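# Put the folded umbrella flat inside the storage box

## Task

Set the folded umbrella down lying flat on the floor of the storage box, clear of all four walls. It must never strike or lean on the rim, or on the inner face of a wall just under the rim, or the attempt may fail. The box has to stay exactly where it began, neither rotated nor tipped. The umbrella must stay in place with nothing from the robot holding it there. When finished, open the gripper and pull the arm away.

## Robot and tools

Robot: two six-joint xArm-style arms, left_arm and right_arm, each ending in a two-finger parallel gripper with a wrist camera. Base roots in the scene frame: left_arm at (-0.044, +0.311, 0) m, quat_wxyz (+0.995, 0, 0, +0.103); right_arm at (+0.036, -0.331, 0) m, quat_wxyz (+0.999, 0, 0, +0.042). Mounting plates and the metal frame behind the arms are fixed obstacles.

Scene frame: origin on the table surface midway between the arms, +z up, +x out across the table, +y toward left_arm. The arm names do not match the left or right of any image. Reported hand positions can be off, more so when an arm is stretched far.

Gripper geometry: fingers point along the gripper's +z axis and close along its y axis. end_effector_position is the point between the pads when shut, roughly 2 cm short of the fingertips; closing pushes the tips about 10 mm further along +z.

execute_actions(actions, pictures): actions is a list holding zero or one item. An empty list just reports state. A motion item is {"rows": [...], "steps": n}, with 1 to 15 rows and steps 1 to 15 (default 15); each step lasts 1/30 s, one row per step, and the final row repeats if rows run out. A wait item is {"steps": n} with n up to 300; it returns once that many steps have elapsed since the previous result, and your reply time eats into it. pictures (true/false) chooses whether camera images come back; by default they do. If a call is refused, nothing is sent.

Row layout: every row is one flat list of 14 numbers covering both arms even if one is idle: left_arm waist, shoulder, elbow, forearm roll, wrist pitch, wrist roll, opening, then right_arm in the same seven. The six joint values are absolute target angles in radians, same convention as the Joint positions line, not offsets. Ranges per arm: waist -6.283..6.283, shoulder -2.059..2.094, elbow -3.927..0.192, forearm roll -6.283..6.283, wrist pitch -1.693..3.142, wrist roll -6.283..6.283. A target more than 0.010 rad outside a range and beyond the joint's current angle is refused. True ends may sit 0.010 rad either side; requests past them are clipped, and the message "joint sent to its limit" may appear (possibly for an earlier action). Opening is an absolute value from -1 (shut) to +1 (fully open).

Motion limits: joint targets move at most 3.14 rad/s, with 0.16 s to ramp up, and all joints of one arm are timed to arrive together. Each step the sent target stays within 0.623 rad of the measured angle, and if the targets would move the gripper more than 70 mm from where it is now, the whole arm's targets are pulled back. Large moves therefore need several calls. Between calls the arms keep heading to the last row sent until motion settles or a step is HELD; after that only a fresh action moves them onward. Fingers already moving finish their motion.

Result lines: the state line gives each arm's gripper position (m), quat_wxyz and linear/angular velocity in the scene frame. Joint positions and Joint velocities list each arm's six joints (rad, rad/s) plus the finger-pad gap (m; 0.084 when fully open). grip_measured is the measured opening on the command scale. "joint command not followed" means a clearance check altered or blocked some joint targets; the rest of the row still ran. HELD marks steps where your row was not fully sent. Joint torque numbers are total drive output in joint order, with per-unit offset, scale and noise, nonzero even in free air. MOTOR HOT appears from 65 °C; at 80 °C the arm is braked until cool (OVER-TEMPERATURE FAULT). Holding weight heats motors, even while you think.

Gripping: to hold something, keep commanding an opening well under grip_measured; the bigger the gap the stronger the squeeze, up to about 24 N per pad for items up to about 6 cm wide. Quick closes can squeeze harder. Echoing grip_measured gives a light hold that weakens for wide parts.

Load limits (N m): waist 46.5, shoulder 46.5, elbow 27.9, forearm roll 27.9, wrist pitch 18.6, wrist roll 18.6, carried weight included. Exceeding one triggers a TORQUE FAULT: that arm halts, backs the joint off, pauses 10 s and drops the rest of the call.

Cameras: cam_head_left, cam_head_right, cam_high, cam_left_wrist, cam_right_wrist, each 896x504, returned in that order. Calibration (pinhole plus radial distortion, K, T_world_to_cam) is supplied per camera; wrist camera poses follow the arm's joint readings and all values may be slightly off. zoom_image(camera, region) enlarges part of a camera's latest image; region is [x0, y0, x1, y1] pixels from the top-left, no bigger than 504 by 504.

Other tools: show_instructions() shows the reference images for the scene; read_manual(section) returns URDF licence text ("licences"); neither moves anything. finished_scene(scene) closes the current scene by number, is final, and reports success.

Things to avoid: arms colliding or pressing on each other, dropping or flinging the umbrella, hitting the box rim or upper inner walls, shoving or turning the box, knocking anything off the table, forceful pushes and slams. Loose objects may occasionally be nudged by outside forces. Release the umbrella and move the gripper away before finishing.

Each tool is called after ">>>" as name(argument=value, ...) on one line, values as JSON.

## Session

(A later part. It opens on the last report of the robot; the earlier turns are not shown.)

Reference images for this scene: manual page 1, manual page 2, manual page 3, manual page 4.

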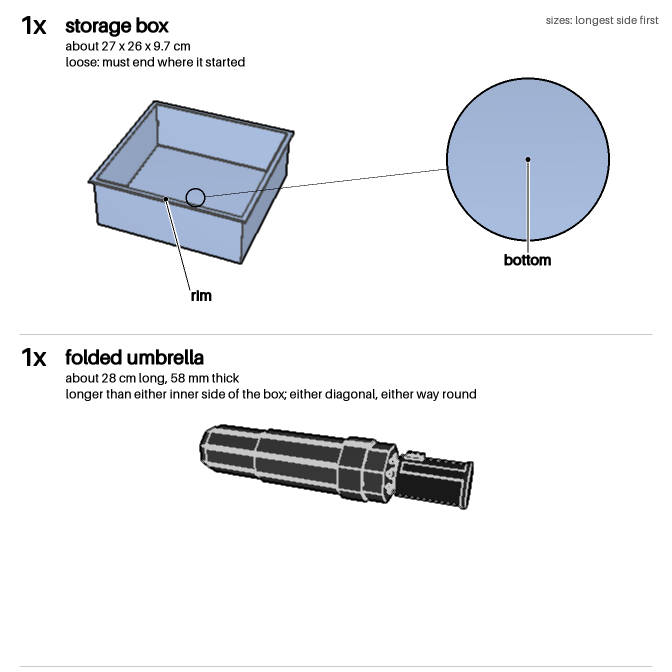

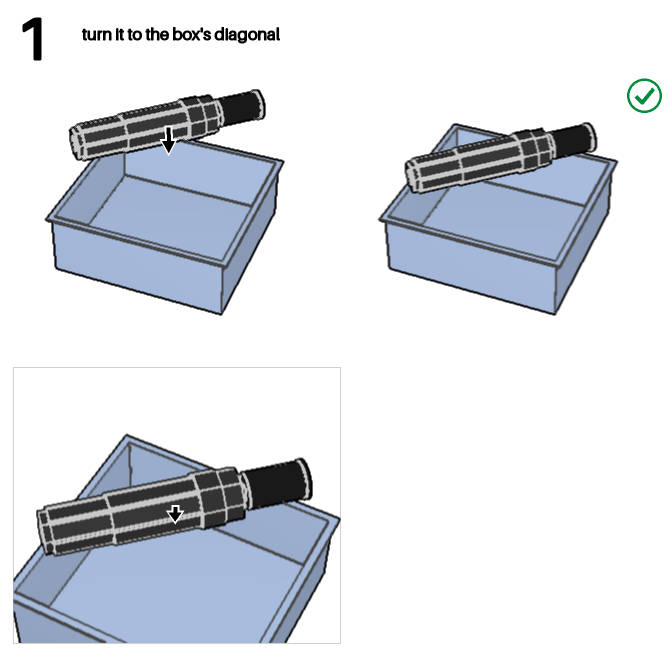

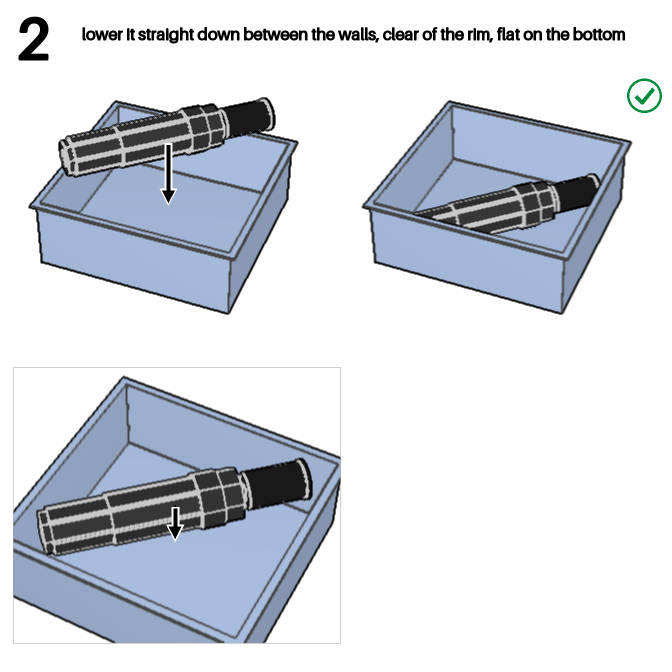

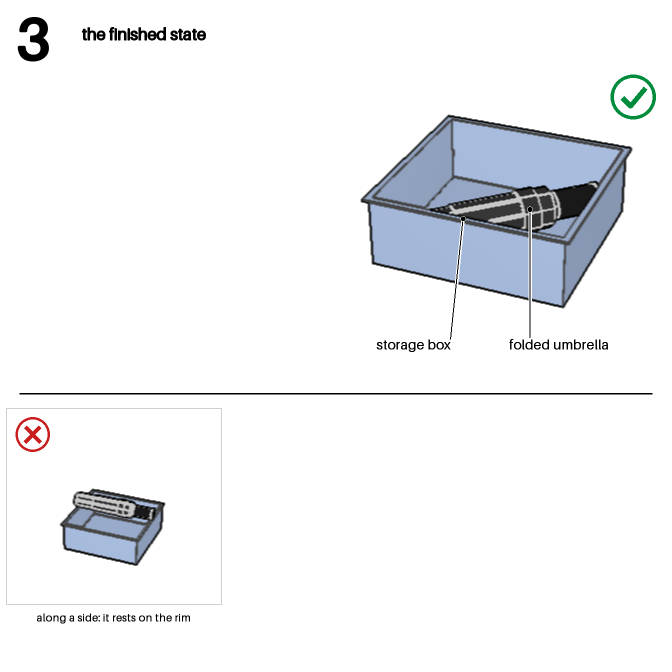

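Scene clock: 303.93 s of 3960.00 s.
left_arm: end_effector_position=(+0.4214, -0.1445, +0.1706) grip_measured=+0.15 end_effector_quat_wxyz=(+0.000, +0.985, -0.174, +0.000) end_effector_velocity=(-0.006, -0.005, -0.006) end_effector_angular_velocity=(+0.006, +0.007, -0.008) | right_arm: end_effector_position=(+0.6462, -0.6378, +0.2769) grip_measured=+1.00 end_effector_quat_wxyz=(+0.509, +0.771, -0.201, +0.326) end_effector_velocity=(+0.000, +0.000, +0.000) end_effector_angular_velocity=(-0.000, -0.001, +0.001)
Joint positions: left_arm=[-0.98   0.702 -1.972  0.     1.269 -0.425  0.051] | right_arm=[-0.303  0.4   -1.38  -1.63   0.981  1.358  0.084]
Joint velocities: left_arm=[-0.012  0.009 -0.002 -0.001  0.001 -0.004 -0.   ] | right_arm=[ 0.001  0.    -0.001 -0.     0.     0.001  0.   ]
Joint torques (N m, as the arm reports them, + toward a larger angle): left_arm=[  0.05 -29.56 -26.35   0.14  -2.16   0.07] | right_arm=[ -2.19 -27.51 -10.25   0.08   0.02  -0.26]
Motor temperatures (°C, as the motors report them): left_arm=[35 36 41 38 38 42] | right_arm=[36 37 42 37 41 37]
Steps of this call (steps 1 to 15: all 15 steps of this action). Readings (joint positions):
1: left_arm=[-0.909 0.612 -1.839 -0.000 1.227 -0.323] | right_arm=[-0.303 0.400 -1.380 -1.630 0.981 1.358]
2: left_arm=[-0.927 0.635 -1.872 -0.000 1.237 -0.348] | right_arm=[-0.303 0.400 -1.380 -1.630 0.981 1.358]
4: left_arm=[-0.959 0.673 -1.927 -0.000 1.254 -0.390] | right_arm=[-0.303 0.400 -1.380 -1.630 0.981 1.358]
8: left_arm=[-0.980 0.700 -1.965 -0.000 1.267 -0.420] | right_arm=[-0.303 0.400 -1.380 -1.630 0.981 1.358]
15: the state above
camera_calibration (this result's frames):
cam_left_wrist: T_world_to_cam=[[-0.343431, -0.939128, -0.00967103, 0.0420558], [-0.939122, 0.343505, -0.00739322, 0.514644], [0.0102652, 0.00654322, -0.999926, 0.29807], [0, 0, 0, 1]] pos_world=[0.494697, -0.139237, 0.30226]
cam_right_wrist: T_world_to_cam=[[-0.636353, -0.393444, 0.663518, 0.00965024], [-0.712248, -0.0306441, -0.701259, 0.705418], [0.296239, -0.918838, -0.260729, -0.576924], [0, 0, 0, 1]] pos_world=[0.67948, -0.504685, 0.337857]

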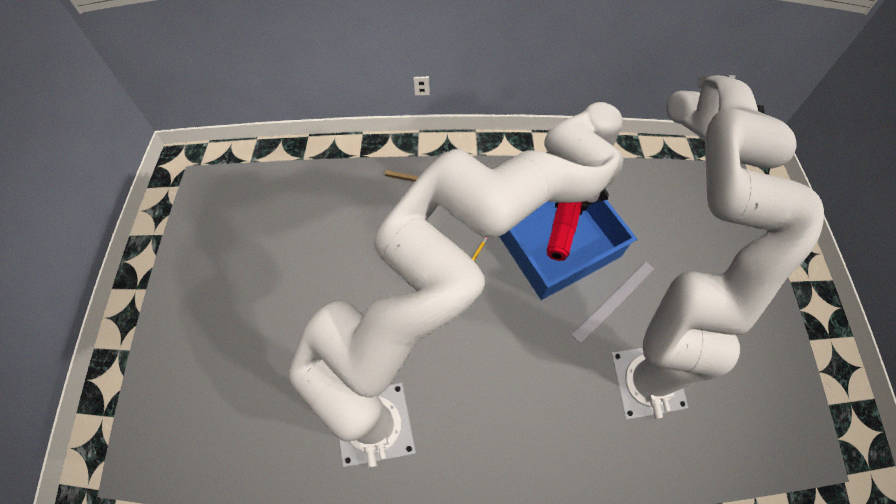

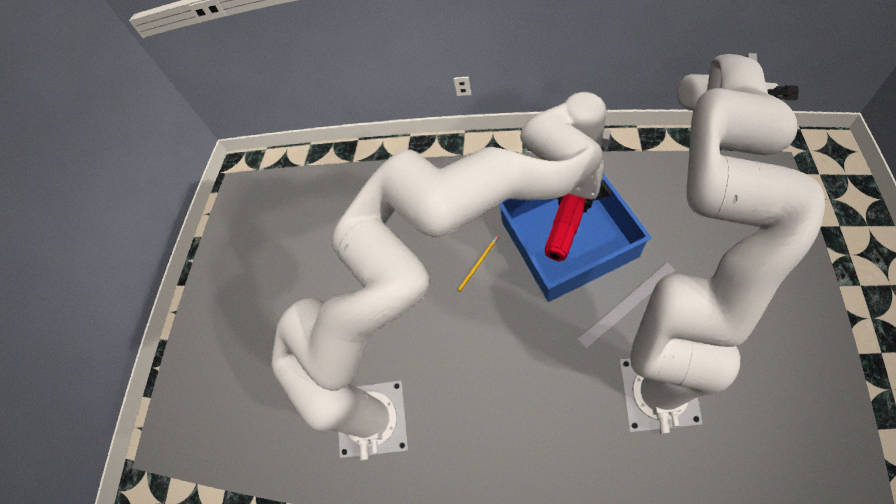

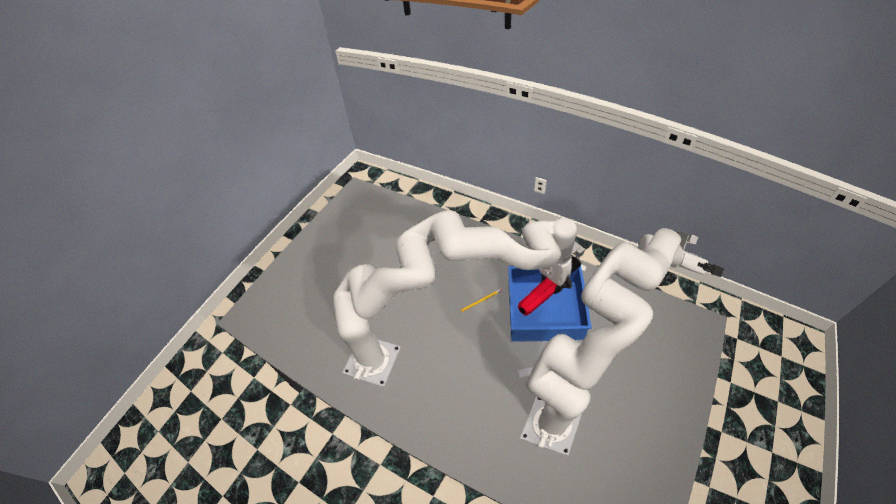

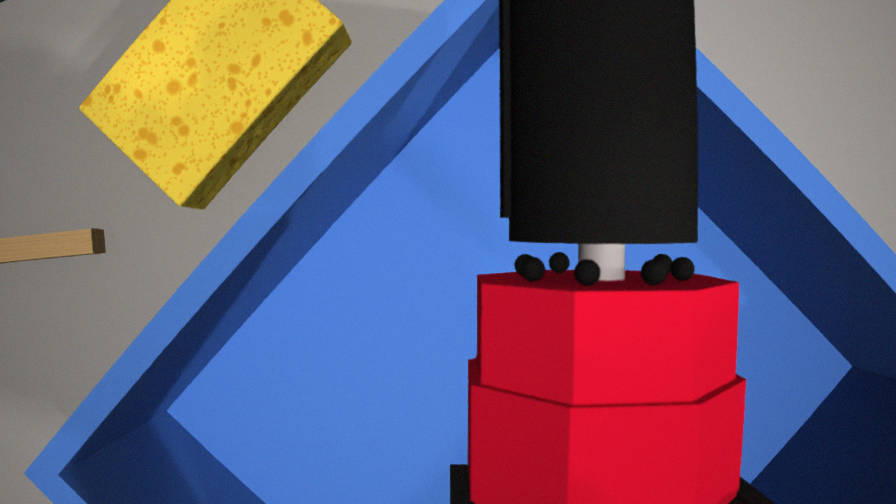

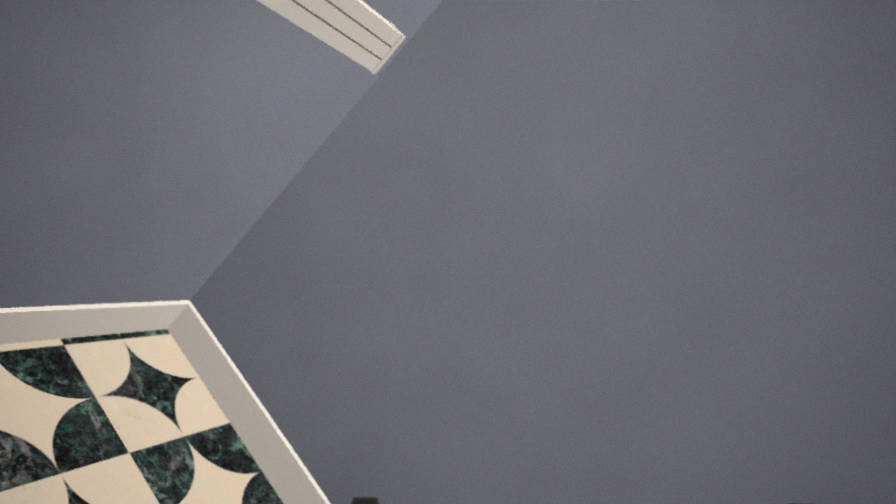

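>>> execute_actions(actions=[{"rows":[[-0.9810,0.7065,-1.9772,0,1.2707,-0.4262,-0.7,-0.303,0.4,-1.38,-1.63,0.981,1.358,1],[-0.9804,0.7112,-1.985,0,1.2738,-0.4281,-0.7,-0.303,0.4,-1.38,-1.63,0.981,1.358,1],[-0.9797,0.7159,-1.9928,0,1.2769,-0.43,-0.7,-0.303,0.4,-1.38,-1.63,0.981,1.358,1],[-0.9792,0.72,-1.999,0,1.279,-0.4316,-0.7,-0.303,0.4,-1.38,-1.63,0.981,1.358,1],[-0.9789,0.723,-2.0,0,1.277,-0.4326,-0.7,-0.303,0.4,-1.38,-1.63,0.981,1.358,1],[-0.9789,0.7245,-1.9928,0,1.2683,-0.4326,-0.7,-0.303,0.4,-1.38,-1.63,0.981,1.358,1],[-0.9789,0.7266,-1.9819,0,1.2553,-0.4326,-0.7,-0.303,0.4,-1.38,-1.63,0.981,1.358,1],[-0.9789,0.7292,-1.9717,0,1.2425,-0.4326,-0.7,-0.303,0.4,-1.38,-1.63,0.981,1.358,1],[-0.9789,0.7318,-1.9619,0,1.2301,-0.4326,-0.7,-0.303,0.4,-1.38,-1.63,0.981,1.358,1],[-0.9789,0.7343,-1.9545,0,1.2202,-0.4326,-0.7,-0.303,0.4,-1.38,-1.63,0.981,1.358,1],[-0.9789,0.7363,-1.9491,0,1.2128,-0.4326,-0.7,-0.303,0.4,-1.38,-1.63,0.981,1.358,1],[-0.9789,0.7375,-1.9455,0,1.208,-0.4326,-0.7,-0.303,0.4,-1.38,-1.63,0.981,1.358,1],[-0.9789,0.7382,-1.9438,0,1.2056,-0.4326,-0.7,-0.303,0.4,-1.38,-1.63,0.981,1.358,1]],"steps":15}], pictures=false)

>>> execute_actions(actions=[{"steps":8}], pictures=true)

Scene clock: 424.43 s of 3960.00 s.
left_arm: end_effector_position=(+0.4237, -0.1461, +0.1426) grip_measured=+0.15 end_effector_quat_wxyz=(-0.001, +0.986, -0.170, -0.002) end_effector_velocity=(-0.005, +0.005, -0.075) end_effector_angular_velocity=(+0.024, +0.022, +0.000) | right_arm: end_effector_position=(+0.6462, -0.6378, +0.2769) grip_measured=+1.00 end_effector_quat_wxyz=(+0.509, +0.771, -0.201, +0.326) end_effector_velocity=(-0.000, -0.000, -0.000) end_effector_angular_velocity=(+0.001, -0.001, -0.001)
Joint positions: left_arm=[-0.979  0.737 -1.95   0.     1.218 -0.433  0.051] | right_arm=[-0.303  0.4   -1.38  -1.63   0.981  1.358  0.084]
Joint velocities: left_arm=[-0.     0.053  0.121  0.001 -0.141 -0.001 -0.   ] | right_arm=[-0.001 -0.001  0.     0.001 -0.001  0.001  0.   ]
Joint torques (N m, as the arm reports them, + toward a larger angle): left_arm=[  0.1  -32.25 -29.72   0.19  -2.19  -0.06] | right_arm=[ -2.19 -27.64 -10.33  -0.09   0.04  -0.22]
Motor temperatures (°C, as the motors report them): left_arm=[35 37 42 38 38 42] | right_arm=[36 37 42 37 41 37]
Steps of this call (steps 1 to 15: the robot went on to your last target; steps 16 to 90: nothing new was sent; then 117.00 s passed at rest; steps 91 to 105: all 15 steps of this action). Readings (joint positions):
91: left_arm=[-0.981 0.704 -1.973 0.000 1.269 -0.425] | right_arm=[-0.303 0.400 -1.380 -1.630 0.981 1.358]
92: left_arm=[-0.981 0.704 -1.973 -0.000 1.269 -0.425] | right_arm=[-0.303 0.400 -1.380 -1.630 0.981 1.358]
94: left_arm=[-0.981 0.707 -1.979 -0.000 1.272 -0.427] | right_arm=[-0.303 0.400 -1.380 -1.630 0.981 1.358]
98: left_arm=[-0.979 0.719 -1.992 0.000 1.271 -0.431] | right_arm=[-0.303 0.400 -1.380 -1.630 0.981 1.358]
105: the state above

Scene clock: 424.70 s of 3960.00 s.
left_arm: end_effector_position=(+0.4247, -0.1470, +0.1411) grip_measured=+0.15 end_effector_quat_wxyz=(+0.001, +0.986, -0.170, +0.001) end_effector_velocity=(-0.000, +0.001, -0.003) end_effector_angular_velocity=(+0.002, +0.000, -0.000) | right_arm: end_effector_position=(+0.6462, -0.6378, +0.2769) grip_measured=+1.00 end_effector_quat_wxyz=(+0.509, +0.771, -0.201, +0.326) end_effector_velocity=(-0.000, -0.000, -0.002) end_effector_angular_velocity=(+0.001, +0.003, -0.000)
Joint positions: left_arm=[-0.979  0.737 -1.945 -0.     1.206 -0.433  0.051] | right_arm=[-0.303  0.4   -1.38  -1.63   0.981  1.358  0.084]
Joint velocities: left_arm=[ 0.     0.002  0.006  0.001 -0.006 -0.    -0.   ] | right_arm=[-0.     0.001  0.001  0.001 -0.    -0.     0.   ]
Joint torques (N m, as the arm reports them, + toward a larger angle): left_arm=[ -0.04 -29.11 -25.84   0.39  -1.97   0.09] | right_arm=[ -2.21 -27.61 -10.3    0.     0.07  -0.26]
Motor temperatures (°C, as the motors report them): left_arm=[35 37 42 38 38 42] | right_arm=[36 37 42 37 41 37]
Steps of this call (steps 1 to 8: the robot went on to your last target). Readings (joint positions):
1: left_arm=[-0.979 0.738 -1.947 0.000 1.214 -0.433] | right_arm=[-0.303 0.400 -1.380 -1.630 0.981 1.358]
2: left_arm=[-0.979 0.739 -1.945 0.000 1.211 -0.433] | right_arm=[-0.303 0.400 -1.380 -1.630 0.981 1.358]
4: left_arm=[-0.979 0.738 -1.945 0.000 1.208 -0.433] | right_arm=[-0.303 0.400 -1.380 -1.630 0.981 1.358]
8: the state above
camera_calibration (this result's frames):
cam_left_wrist: T_world_to_cam=[[-0.335244, -0.942087, -0.00913094, 0.0365612], [-0.942069, 0.335317, -0.00823301, 0.51852], [0.010818, 0.00584192, -0.999924, 0.268195], [0, 0, 0, 1]] pos_world=[0.497837, -0.140992, 0.272777]
cam_right_wrist: T_world_to_cam=[[-0.636353, -0.393444, 0.663518, 0.0096502], [-0.712248, -0.0306437, -0.701259, 0.705418], [0.296239, -0.918838, -0.26073, -0.576923], [0, 0, 0, 1]] pos_world=[0.67948, -0.504685, 0.337856]

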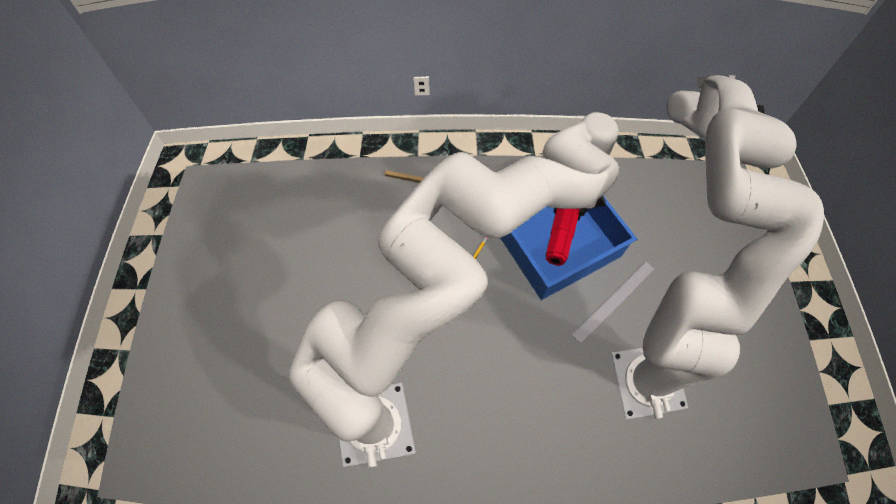

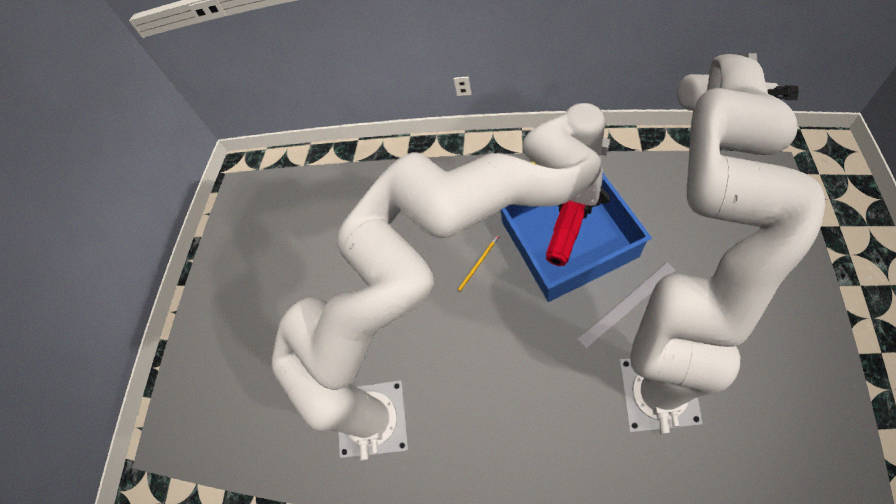

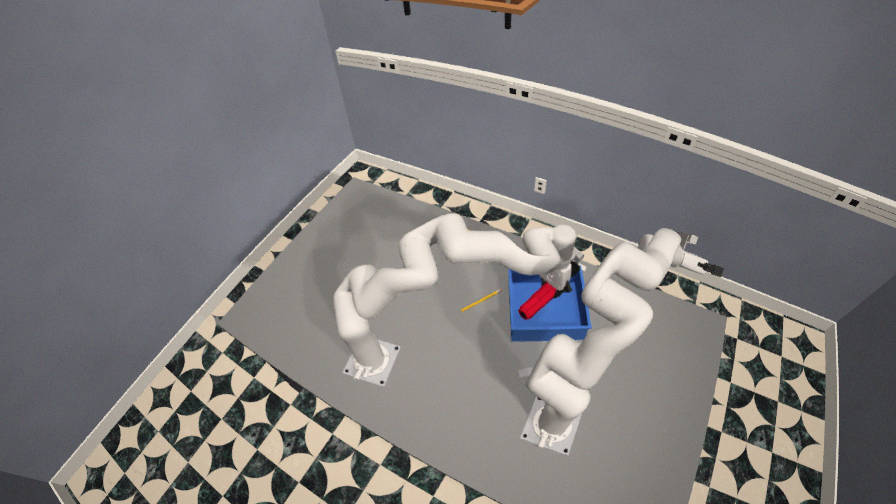

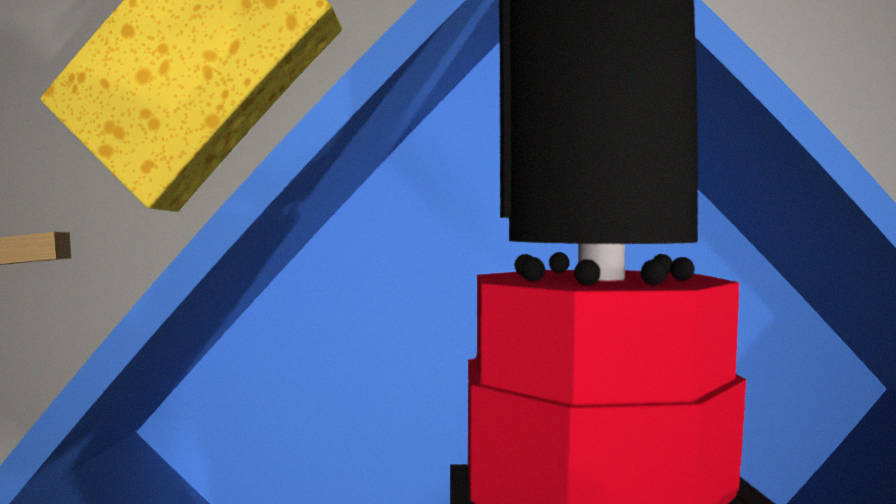

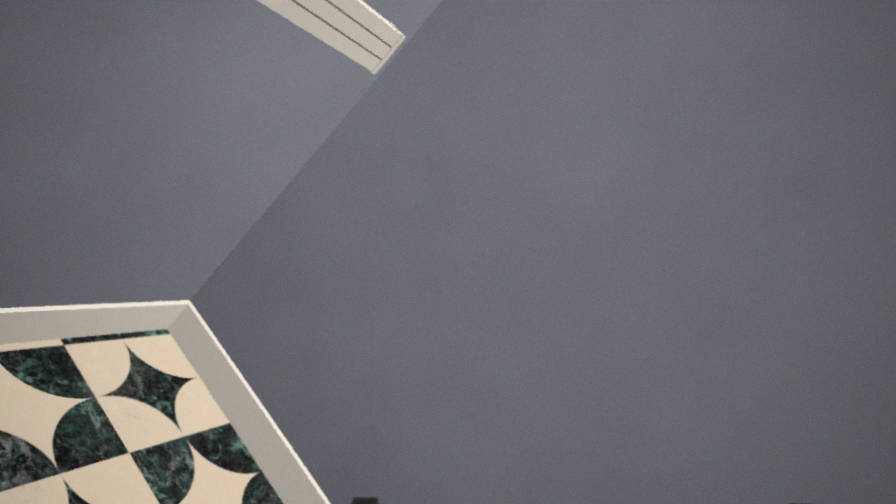

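>>> zoom_image(camera="cam_left_wrist", region=[80, 360, 280, 504])

>>> zoom_image(camera="cam_left_wrist", region=[680, 150, 896, 450])

>>> zoom_image(camera="cam_left_wrist", region=[360, 0, 520, 140])

Region (80, 360, 280, 504) of cam_left_wrist's 896x504 image, scaled by 2.520, with more detail than that image has; it fills the top 363 rows of this view, and the rest is white.

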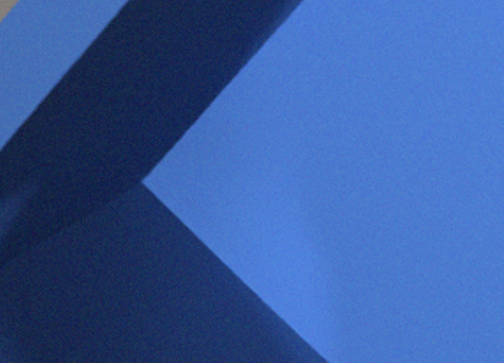

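Region (680, 150, 896, 450) of cam_left_wrist's 896x504 image, scaled by 1.680, with more detail than that image has; it fills the left 363 columns of this view, and the rest is white.

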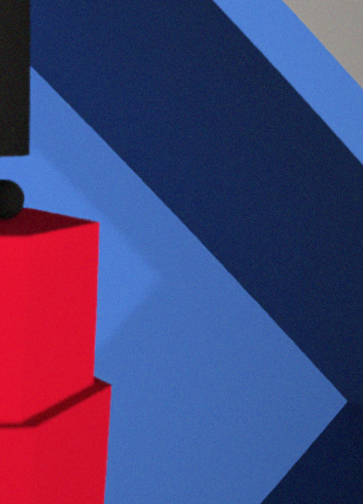

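Region (360, 0, 520, 140) of cam_left_wrist's 896x504 image, scaled by 3.150, with more detail than that image has; it fills the top 441 rows of this view, and the rest is white.

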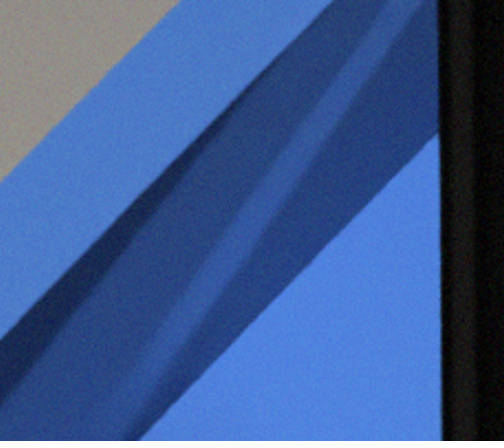

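>>> execute_actions(actions=[{"rows":[[-0.9789,0.7397,-1.9405,0,1.2008,-0.4326,-0.7,-0.303,0.4,-1.38,-1.63,0.981,1.358,1],[-0.9789,0.7419,-1.9356,0,1.1937,-0.4326,-0.7,-0.303,0.4,-1.38,-1.63,0.981,1.358,1],[-0.9789,0.7441,-1.9306,0,1.1865,-0.4326,-0.7,-0.303,0.4,-1.38,-1.63,0.981,1.358,1],[-0.9789,0.7473,-1.9243,0,1.177,-0.4326,-0.7,-0.303,0.4,-1.38,-1.63,0.981,1.358,1],[-0.9789,0.7507,-1.9184,0,1.1677,-0.4326,-0.7,-0.303,0.4,-1.38,-1.63,0.981,1.358,1],[-0.9789,0.7541,-1.9125,0,1.1584,-0.4326,-0.7,-0.303,0.4,-1.38,-1.63,0.981,1.358,1],[-0.9789,0.7579,-1.9072,0,1.1493,-0.4326,-0.7,-0.303,0.4,-1.38,-1.63,0.981,1.358,1],[-0.9789,0.7616,-1.9019,0,1.1403,-0.4326,-0.7,-0.303,0.4,-1.38,-1.63,0.981,1.358,1],[-0.9789,0.7655,-1.8968,0,1.1313,-0.4326,-0.7,-0.303,0.4,-1.38,-1.63,0.981,1.358,1],[-0.9789,0.7696,-1.8921,0,1.1225,-0.4326,-0.7,-0.303,0.4,-1.38,-1.63,0.981,1.358,1],[-0.9789,0.7737,-1.8874,0,1.1137,-0.4326,-0.7,-0.303,0.4,-1.38,-1.63,0.981,1.358,1],[-0.9789,0.7782,-1.8832,0,1.105,-0.4326,-0.7,-0.303,0.4,-1.38,-1.63,0.981,1.358,1],[-0.9789,0.7827,-1.8791,0,1.0964,-0.4326,-0.7,-0.303,0.4,-1.38,-1.63,0.981,1.358,1],[-0.9789,0.7873,-1.8752,0,1.0879,-0.4326,-0.7,-0.303,0.4,-1.38,-1.63,0.981,1.358,1],[-0.9789,0.7921,-1.8716,0,1.0795,-0.4326,-0.7,-0.303,0.4,-1.38,-1.63,0.981,1.358,1]],"steps":15}], pictures=false)

>>> execute_actions(actions=[{"rows":[[-0.9789,0.7969,-1.868,0,1.0711,-0.4326,-0.7,-0.303,0.4,-1.38,-1.63,0.981,1.358,1],[-0.9789,0.802,-1.8649,0,1.0629,-0.4326,-0.7,-0.303,0.4,-1.38,-1.63,0.981,1.358,1],[-0.9789,0.8071,-1.8618,0,1.0547,-0.4326,-0.7,-0.303,0.4,-1.38,-1.63,0.981,1.358,1],[-0.9789,0.8124,-1.859,0,1.0466,-0.4326,-0.7,-0.303,0.4,-1.38,-1.63,0.981,1.358,1],[-0.9789,0.8179,-1.8565,0,1.0386,-0.4326,-0.7,-0.303,0.4,-1.38,-1.63,0.981,1.358,1],[-0.9789,0.8219,-1.8545,0,1.0326,-0.4326,-0.7,-0.303,0.4,-1.38,-1.63,0.981,1.358,1],[-0.9789,0.8262,-1.8529,0,1.0267,-0.4326,-0.7,-0.303,0.4,-1.38,-1.63,0.981,1.358,1],[-0.9789,0.8305,-1.8514,0,1.0209,-0.4326,-0.7,-0.303,0.4,-1.38,-1.63,0.981,1.358,1],[-0.9789,0.8341,-1.8502,0,1.0161,-0.4326,-0.7,-0.303,0.4,-1.38,-1.63,0.981,1.358,1],[-0.9789,0.8377,-1.8489,0,1.0112,-0.4326,-0.7,-0.303,0.4,-1.38,-1.63,0.981,1.358,1],[-0.9789,0.8407,-1.8481,0,1.0074,-0.4326,-0.7,-0.303,0.4,-1.38,-1.63,0.981,1.358,1],[-0.9789,0.843,-1.8476,0,1.0046,-0.4326,-0.7,-0.303,0.4,-1.38,-1.63,0.981,1.358,1],[-0.9789,0.8453,-1.847,0,1.0017,-0.4326,-0.7,-0.303,0.4,-1.38,-1.63,0.981,1.358,1],[-0.9789,0.8468,-1.8466,0,0.9998,-0.4326,-0.7,-0.303,0.4,-1.38,-1.63,0.981,1.358,1],[-0.9789,0.8483,-1.8463,0,0.998,-0.4326,-0.7,-0.303,0.4,-1.38,-1.63,0.981,1.358,1]],"steps":15}], pictures=false)

>>> execute_actions(actions=[{"steps":10}], pictures=true)

Scene clock: 459.57 s of 3960.00 s.
left_arm: end_effector_position=(+0.4243, -0.1466, +0.0989) grip_measured=+0.15 end_effector_quat_wxyz=(-0.000, +0.986, -0.170, -0.000) end_effector_velocity=(+0.001, -0.001, -0.115) end_effector_angular_velocity=(-0.006, -0.006, +0.000) | right_arm: end_effector_position=(+0.6462, -0.6378, +0.2769) grip_measured=+1.00 end_effector_quat_wxyz=(+0.509, +0.771, -0.201, +0.326) end_effector_velocity=(-0.000, +0.000, +0.000) end_effector_angular_velocity=(-0.001, +0.001, +0.001)
Joint positions: left_arm=[-0.979  0.775 -1.887  0.     1.113 -0.433  0.051] | right_arm=[-0.303  0.4   -1.38  -1.63   0.981  1.358  0.084]
Joint velocities: left_arm=[-0.     0.125  0.127 -0.    -0.26  -0.    -0.   ] | right_arm=[ 0.    -0.001  0.001 -0.    -0.    -0.001  0.   ]
Joint torques (N m, as the arm reports them, + toward a larger angle): left_arm=[  0.15 -29.58 -26.13   0.23  -2.08  -0.08] | right_arm=[ -2.33 -27.45 -10.28  -0.04  -0.01  -0.28]
Motor temperatures (°C, as the motors report them): left_arm=[35 37 42 38 38 42] | right_arm=[36 37 42 37 41 37]
Steps of this call (steps 1 to 30: the robot went on to your last target; steps 31 to 90: nothing new was sent; then 31.37 s passed at rest; steps 91 to 105: all 15 steps of this action). Readings (joint positions):
91: left_arm=[-0.979 0.738 -1.944 -0.000 1.206 -0.433] | right_arm=[-0.303 0.400 -1.380 -1.630 0.981 1.358]
92: left_arm=[-0.979 0.738 -1.943 -0.000 1.205 -0.433] | right_arm=[-0.303 0.400 -1.380 -1.630 0.981 1.358]
94: left_arm=[-0.979 0.739 -1.940 -0.000 1.199 -0.433] | right_arm=[-0.303 0.400 -1.380 -1.630 0.981 1.358]
98: left_arm=[-0.979 0.748 -1.922 -0.000 1.173 -0.433] | right_arm=[-0.303 0.400 -1.380 -1.630 0.981 1.358]
105: the state above

Scene clock: 460.07 s of 3960.00 s.
left_arm: end_effector_position=(+0.4243, -0.1466, +0.0483) grip_measured=+0.15 end_effector_quat_wxyz=(-0.000, +0.986, -0.170, -0.000) end_effector_velocity=(+0.000, -0.000, -0.051) end_effector_angular_velocity=(-0.003, -0.002, +0.001) | right_arm: end_effector_position=(+0.6462, -0.6378, +0.2769) grip_measured=+1.00 end_effector_quat_wxyz=(+0.509, +0.771, -0.201, +0.326) end_effector_velocity=(+0.000, +0.000, -0.001) end_effector_angular_velocity=(+0.000, +0.002, +0.001)
Joint positions: left_arm=[-0.979  0.84  -1.848  0.     1.009 -0.433  0.051] | right_arm=[-0.303  0.4   -1.38  -1.63   0.981  1.358  0.084]
Joint velocities: left_arm=[ 0.     0.076  0.022 -0.001 -0.101 -0.    -0.   ] | right_arm=[ 0.     0.001  0.    -0.    -0.001 -0.001  0.   ]
Joint torques (N m, as the arm reports them, + toward a larger angle): left_arm=[  0.4  -30.59 -26.05   0.31  -2.35  -0.08] | right_arm=[ -2.22 -27.45 -10.22   0.05   0.08  -0.24]
Motor temperatures (°C, as the motors report them): left_arm=[35 37 42 38 38 42] | right_arm=[36 37 42 37 41 37]
Steps of this call (steps 1 to 15: all 15 steps of this action). Readings (joint positions):
1: left_arm=[-0.979 0.780 -1.883 0.000 1.104 -0.433] | right_arm=[-0.303 0.400 -1.380 -1.630 0.981 1.358]
2: left_arm=[-0.979 0.784 -1.879 0.000 1.095 -0.433] | right_arm=[-0.303 0.400 -1.380 -1.630 0.981 1.358]
4: left_arm=[-0.979 0.793 -1.872 0.000 1.078 -0.433] | right_arm=[-0.303 0.400 -1.380 -1.630 0.981 1.358]
8: left_arm=[-0.979 0.813 -1.859 0.000 1.047 -0.433] | right_arm=[-0.303 0.400 -1.380 -1.630 0.981 1.358]
15: the state above

Scene clock: 460.40 s of 3960.00 s.
left_arm: end_effector_position=(+0.4246, -0.1469, +0.0436) grip_measured=+0.15 end_effector_quat_wxyz=(+0.000, +0.986, -0.170, +0.000) end_effector_velocity=(-0.001, +0.001, -0.003) end_effector_angular_velocity=(+0.003, +0.002, -0.000) | right_arm: end_effector_position=(+0.6462, -0.6378, +0.2769) grip_measured=+1.00 end_effector_quat_wxyz=(+0.509, +0.771, -0.201, +0.326) end_effector_velocity=(+0.001, +0.001, -0.000) end_effector_angular_velocity=(+0.002, -0.002, +0.001)
Joint positions: left_arm=[-0.979  0.848 -1.847 -0.     0.998 -0.433  0.051] | right_arm=[-0.303  0.4   -1.38  -1.63   0.981  1.358  0.084]
Joint velocities: left_arm=[ 0.     0.003  0.003  0.001 -0.002 -0.    -0.   ] | right_arm=[ 0.001  0.001 -0.001  0.001 -0.002  0.002  0.   ]
Joint torques (N m, as the arm reports them, + toward a larger angle): left_arm=[  0.25 -29.95 -25.25   0.5   -2.12   0.08] | right_arm=[ -2.18 -27.44 -10.33  -0.06   0.01  -0.25]
Motor temperatures (°C, as the motors report them): left_arm=[35 37 42 38 38 42] | right_arm=[36 37 42 37 41 37]
Steps of this call (steps 1 to 10: the robot went on to your last target). Readings (joint positions):
1: left_arm=[-0.979 0.843 -1.848 0.000 1.006 -0.433] | right_arm=[-0.303 0.400 -1.380 -1.630 0.981 1.358]
2: left_arm=[-0.979 0.845 -1.847 0.000 1.003 -0.433] | right_arm=[-0.303 0.400 -1.380 -1.630 0.981 1.358]
4: left_arm=[-0.979 0.847 -1.847 0.000 1.000 -0.433] | right_arm=[-0.303 0.400 -1.380 -1.630 0.981 1.358]
8: left_arm=[-0.979 0.848 -1.847 -0.000 0.998 -0.433] | right_arm=[-0.303 0.400 -1.380 -1.630 0.981 1.358]
10: the state above
camera_calibration (this result's frames):
cam_left_wrist: T_world_to_cam=[[-0.335236, -0.942087, -0.00947956, 0.0357308], [-0.942079, 0.335308, -0.00748463, 0.517602], [0.0102298, 0.00642138, -0.999927, 0.171076], [0, 0, 0, 1]] pos_world=[0.49785, -0.140993, 0.175276]
cam_right_wrist: T_world_to_cam=[[-0.636353, -0.393444, 0.663518, 0.00965015], [-0.712248, -0.0306438, -0.701259, 0.705418], [0.296239, -0.918838, -0.26073, -0.576923], [0, 0, 0, 1]] pos_world=[0.67948, -0.504685, 0.337856]

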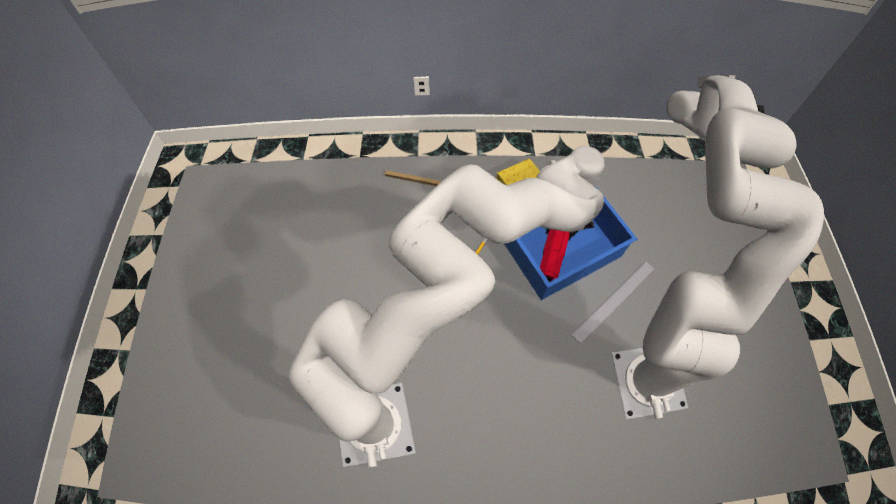

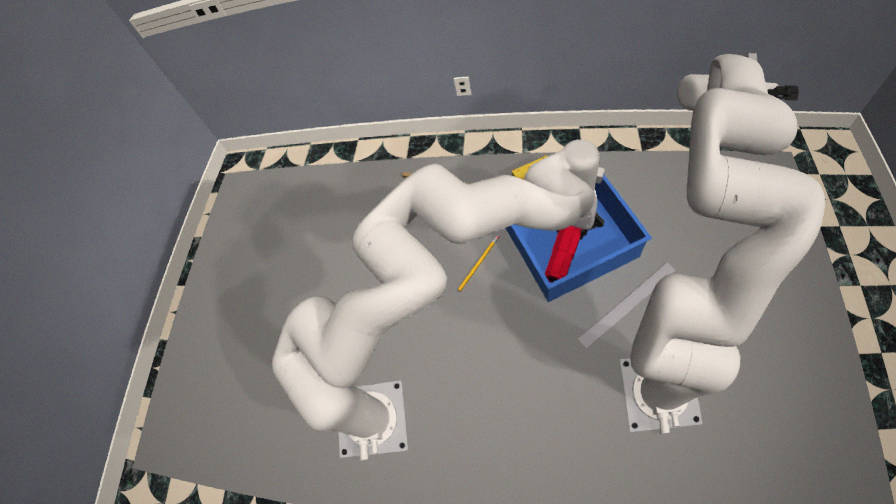

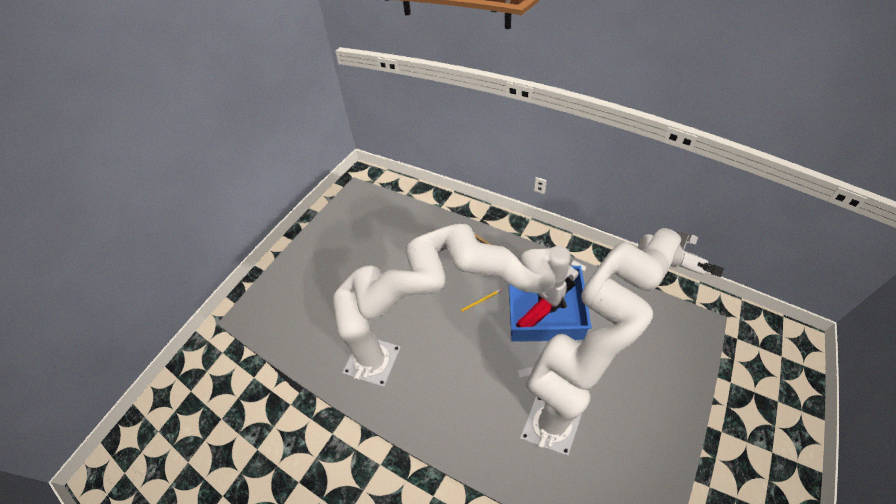

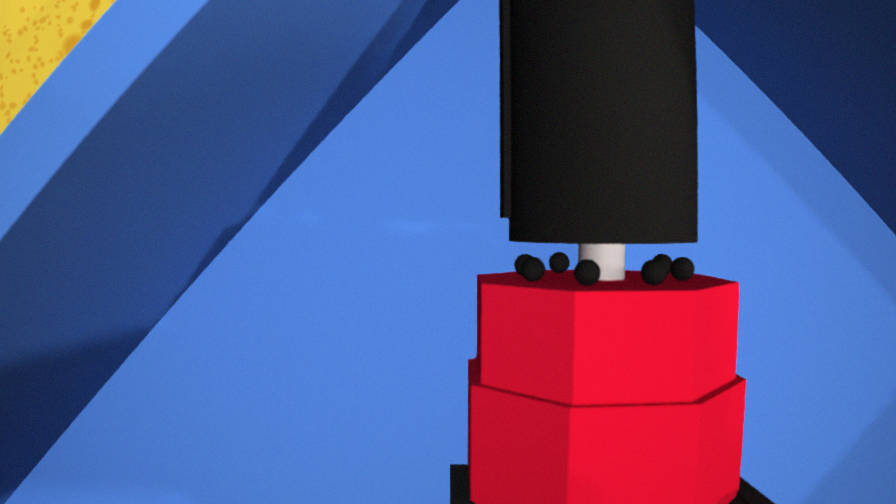

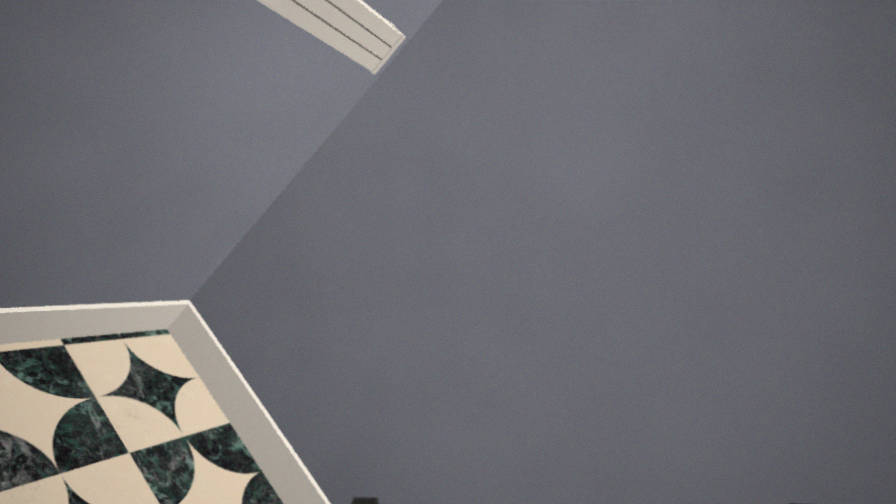

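>>> execute_actions(actions=[{"rows":[[-0.9789,0.8491,-1.8461,0,0.997,-0.4326,-0.7,-0.303,0.4,-1.38,-1.63,0.981,1.358,1],[-0.9789,0.8498,-1.8459,0,0.9961,-0.4326,-0.7,-0.303,0.4,-1.38,-1.63,0.981,1.358,1],[-0.9789,0.8506,-1.8457,0,0.9951,-0.4326,-0.7,-0.303,0.4,-1.38,-1.63,0.981,1.358,1],[-0.9789,0.8514,-1.8456,0,0.9942,-0.4326,-0.7,-0.303,0.4,-1.38,-1.63,0.981,1.358,1],[-0.9789,0.8521,-1.8454,0,0.9933,-0.4326,-0.7,-0.303,0.4,-1.38,-1.63,0.981,1.358,1],[-0.9789,0.8529,-1.8452,0,0.9923,-0.4326,-0.7,-0.303,0.4,-1.38,-1.63,0.981,1.358,1],[-0.9789,0.8537,-1.845,0,0.9913,-0.4326,-0.7,-0.303,0.4,-1.38,-1.63,0.981,1.358,1],[-0.9789,0.8545,-1.8449,0,0.9904,-0.4326,-0.7,-0.303,0.4,-1.38,-1.63,0.981,1.358,1]],"steps":15}], pictures=false)

Scene clock: 469.17 s of 3960.00 s.
left_arm: end_effector_position=(+0.4244, -0.1466, +0.0389) grip_measured=+0.15 end_effector_quat_wxyz=(-0.000, +0.986, -0.170, -0.000) end_effector_velocity=(+0.002, -0.002, +0.003) end_effector_angular_velocity=(-0.006, -0.007, -0.000) | right_arm: end_effector_position=(+0.6462, -0.6378, +0.2769) grip_measured=+1.00 end_effector_quat_wxyz=(+0.509, +0.771, -0.201, +0.326) end_effector_velocity=(-0.000, +0.000, -0.001) end_effector_angular_velocity=(-0.001, +0.003, +0.000)
Joint positions: left_arm=[-0.979  0.854 -1.845  0.     0.991 -0.433  0.051] | right_arm=[-0.303  0.4   -1.38  -1.63   0.981  1.358  0.084]
Joint velocities: left_arm=[ 0.    -0.002 -0.003  0.001 -0.005 -0.     0.   ] | right_arm=[ 0.     0.001  0.001 -0.     0.001 -0.002  0.   ]
Joint torques (N m, as the arm reports them, + toward a larger angle): left_arm=[  0.2  -30.1  -25.25   0.23  -2.05   0.1 ] | right_arm=[ -2.3  -27.52 -10.27  -0.06   0.02  -0.3 ]
Motor temperatures (°C, as the motors report them): left_arm=[35 37 42 38 38 42] | right_arm=[36 37 42 37 41 37]
Steps of this call (steps 1 to 30: the robot went on to your last target; steps 31 to 90: nothing new was sent; then 5.27 s passed at rest; steps 91 to 105: all 15 steps of this action). Readings (joint positions):
91: left_arm=[-0.979 0.848 -1.846 -0.000 0.998 -0.433] | right_arm=[-0.303 0.400 -1.380 -1.630 0.981 1.358]
92: left_arm=[-0.979 0.848 -1.846 -0.000 0.998 -0.433] | right_arm=[-0.303 0.400 -1.380 -1.630 0.981 1.358]
94: left_arm=[-0.979 0.849 -1.846 -0.000 0.997 -0.433] | right_arm=[-0.303 0.400 -1.380 -1.630 0.981 1.358]
98: left_arm=[-0.979 0.852 -1.845 0.000 0.994 -0.433] | right_arm=[-0.303 0.400 -1.380 -1.630 0.981 1.358]
105: the state above

No contact yet; continue 2 mm lower.

>>> execute_actions(actions=[{"rows":[[-0.9789,0.8553,-1.8447,0,0.9895,-0.4326,-0.7,-0.303,0.4,-1.38,-1.63,0.981,1.358,1],[-0.9789,0.856,-1.8446,0,0.9886,-0.4326,-0.7,-0.303,0.4,-1.38,-1.63,0.981,1.358,1],[-0.9789,0.8568,-1.8445,0,0.9877,-0.4326,-0.7,-0.303,0.4,-1.38,-1.63,0.981,1.358,1],[-0.9789,0.8576,-1.8444,0,0.9868,-0.4326,-0.7,-0.303,0.4,-1.38,-1.63,0.981,1.358,1]],"steps":12}], pictures=false)

Scene clock: 472.53 s of 3960.00 s.
left_arm: end_effector_position=(+0.4245, -0.1468, +0.0373) grip_measured=+0.15 end_effector_quat_wxyz=(+0.000, +0.986, -0.170, +0.000) end_effector_velocity=(-0.000, +0.000, -0.001) end_effector_angular_velocity=(-0.001, +0.000, +0.001) | right_arm: end_effector_position=(+0.6462, -0.6378, +0.2769) grip_measured=+1.00 end_effector_quat_wxyz=(+0.509, +0.771, -0.201, +0.326) end_effector_velocity=(-0.000, +0.000, -0.002) end_effector_angular_velocity=(+0.000, +0.004, +0.001)
Joint positions: left_arm=[-0.979  0.857 -1.845 -0.     0.987 -0.433  0.051] | right_arm=[-0.303  0.4   -1.38  -1.63   0.981  1.358  0.084]
Joint velocities: left_arm=[ 0.     0.     0.001 -0.001 -0.002 -0.001  0.   ] | right_arm=[ 0.001  0.002  0.001  0.     0.    -0.001  0.   ]
Joint torques (N m, as the arm reports them, + toward a larger angle): left_arm=[ -0.14 -29.9  -25.04   0.17  -2.16  -0.01] | right_arm=[ -2.3  -27.58 -10.34   0.11   0.02  -0.28]
Motor temperatures (°C, as the motors report them): left_arm=[35 37 42 38 38 42] | right_arm=[36 37 42 37 41 37]
Steps of this call (steps 1 to 15: the robot went on to your last target; steps 16 to 89: nothing new was sent; steps 90 to 101: all 12 steps of this action). Readings (joint positions):
90: left_arm=[-0.979 0.855 -1.845 -0.000 0.990 -0.433] | right_arm=[-0.303 0.400 -1.380 -1.630 0.981 1.358]
91: left_arm=[-0.979 0.855 -1.845 -0.000 0.990 -0.433] | right_arm=[-0.303 0.400 -1.380 -1.630 0.981 1.358]
93: left_arm=[-0.979 0.855 -1.845 -0.000 0.989 -0.433] | right_arm=[-0.303 0.400 -1.380 -1.630 0.981 1.358]
97: left_arm=[-0.979 0.857 -1.844 -0.000 0.987 -0.433] | right_arm=[-0.303 0.400 -1.380 -1.630 0.981 1.358]
101: the state above

>>> execute_actions(actions=[{"rows":[[-0.9789,0.8584,-1.8442,0,0.9859,-0.4326,-0.7,-0.303,0.4,-1.38,-1.63,0.981,1.358,1],[-0.9789,0.8591,-1.8441,0,0.985,-0.4326,-0.7,-0.303,0.4,-1.38,-1.63,0.981,1.358,1],[-0.9789,0.8599,-1.844,0,0.984,-0.4326,-0.7,-0.303,0.4,-1.38,-1.63,0.981,1.358,1],[-0.9789,0.8607,-1.8438,0,0.9831,-0.4326,-0.7,-0.303,0.4,-1.38,-1.63,0.981,1.358,1]],"steps":12}], pictures=false)

Scene clock: 476.40 s of 3960.00 s.
left_arm: end_effector_position=(+0.4249, -0.1472, +0.0363) grip_measured=+0.16 end_effector_quat_wxyz=(+0.001, +0.986, -0.170, +0.001) end_effector_velocity=(-0.000, -0.000, -0.001) end_effector_angular_velocity=(-0.001, -0.000, +0.000) | right_arm: end_effector_position=(+0.6462, -0.6378, +0.2769) grip_measured=+1.00 end_effector_quat_wxyz=(+0.509, +0.771, -0.201, +0.326) end_effector_velocity=(+0.000, +0.000, +0.000) end_effector_angular_velocity=(+0.002, -0.001, +0.000)
Joint positions: left_arm=[-0.979  0.859 -1.845 -0.     0.983 -0.433  0.051] | right_arm=[-0.303  0.4   -1.38  -1.63   0.981  1.358  0.084]
Joint velocities: left_arm=[-0.     0.001  0.001 -0.001 -0.002 -0.     0.   ] | right_arm=[-0.    -0.001  0.     0.001 -0.001  0.     0.   ]
Joint torques (N m, as the arm reports them, + toward a larger angle): left_arm=[ -0.09 -25.9  -20.93   0.48  -2.07  -0.1 ] | right_arm=[ -2.23 -27.52 -10.32  -0.06   0.06  -0.33]
Motor temperatures (°C, as the motors report them): left_arm=[35 37 42 38 38 42] | right_arm=[36 37 42 37 41 37]
Steps of this call (steps 1 to 15: the robot went on to your last target; steps 16 to 90: nothing new was sent; then 0.47 s passed at rest; steps 91 to 102: all 12 steps of this action). Readings (joint positions):
91: left_arm=[-0.979 0.858 -1.844 0.000 0.987 -0.433] | right_arm=[-0.303 0.400 -1.380 -1.630 0.981 1.358]
92: left_arm=[-0.979 0.858 -1.844 0.000 0.987 -0.433] | right_arm=[-0.303 0.400 -1.380 -1.630 0.981 1.358]
94: left_arm=[-0.979 0.858 -1.844 0.000 0.986 -0.433] | right_arm=[-0.303 0.400 -1.380 -1.630 0.981 1.358]
98: left_arm=[-0.979 0.859 -1.845 0.000 0.984 -0.433] | right_arm=[-0.303 0.400 -1.380 -1.630 0.981 1.358]
102: the state above


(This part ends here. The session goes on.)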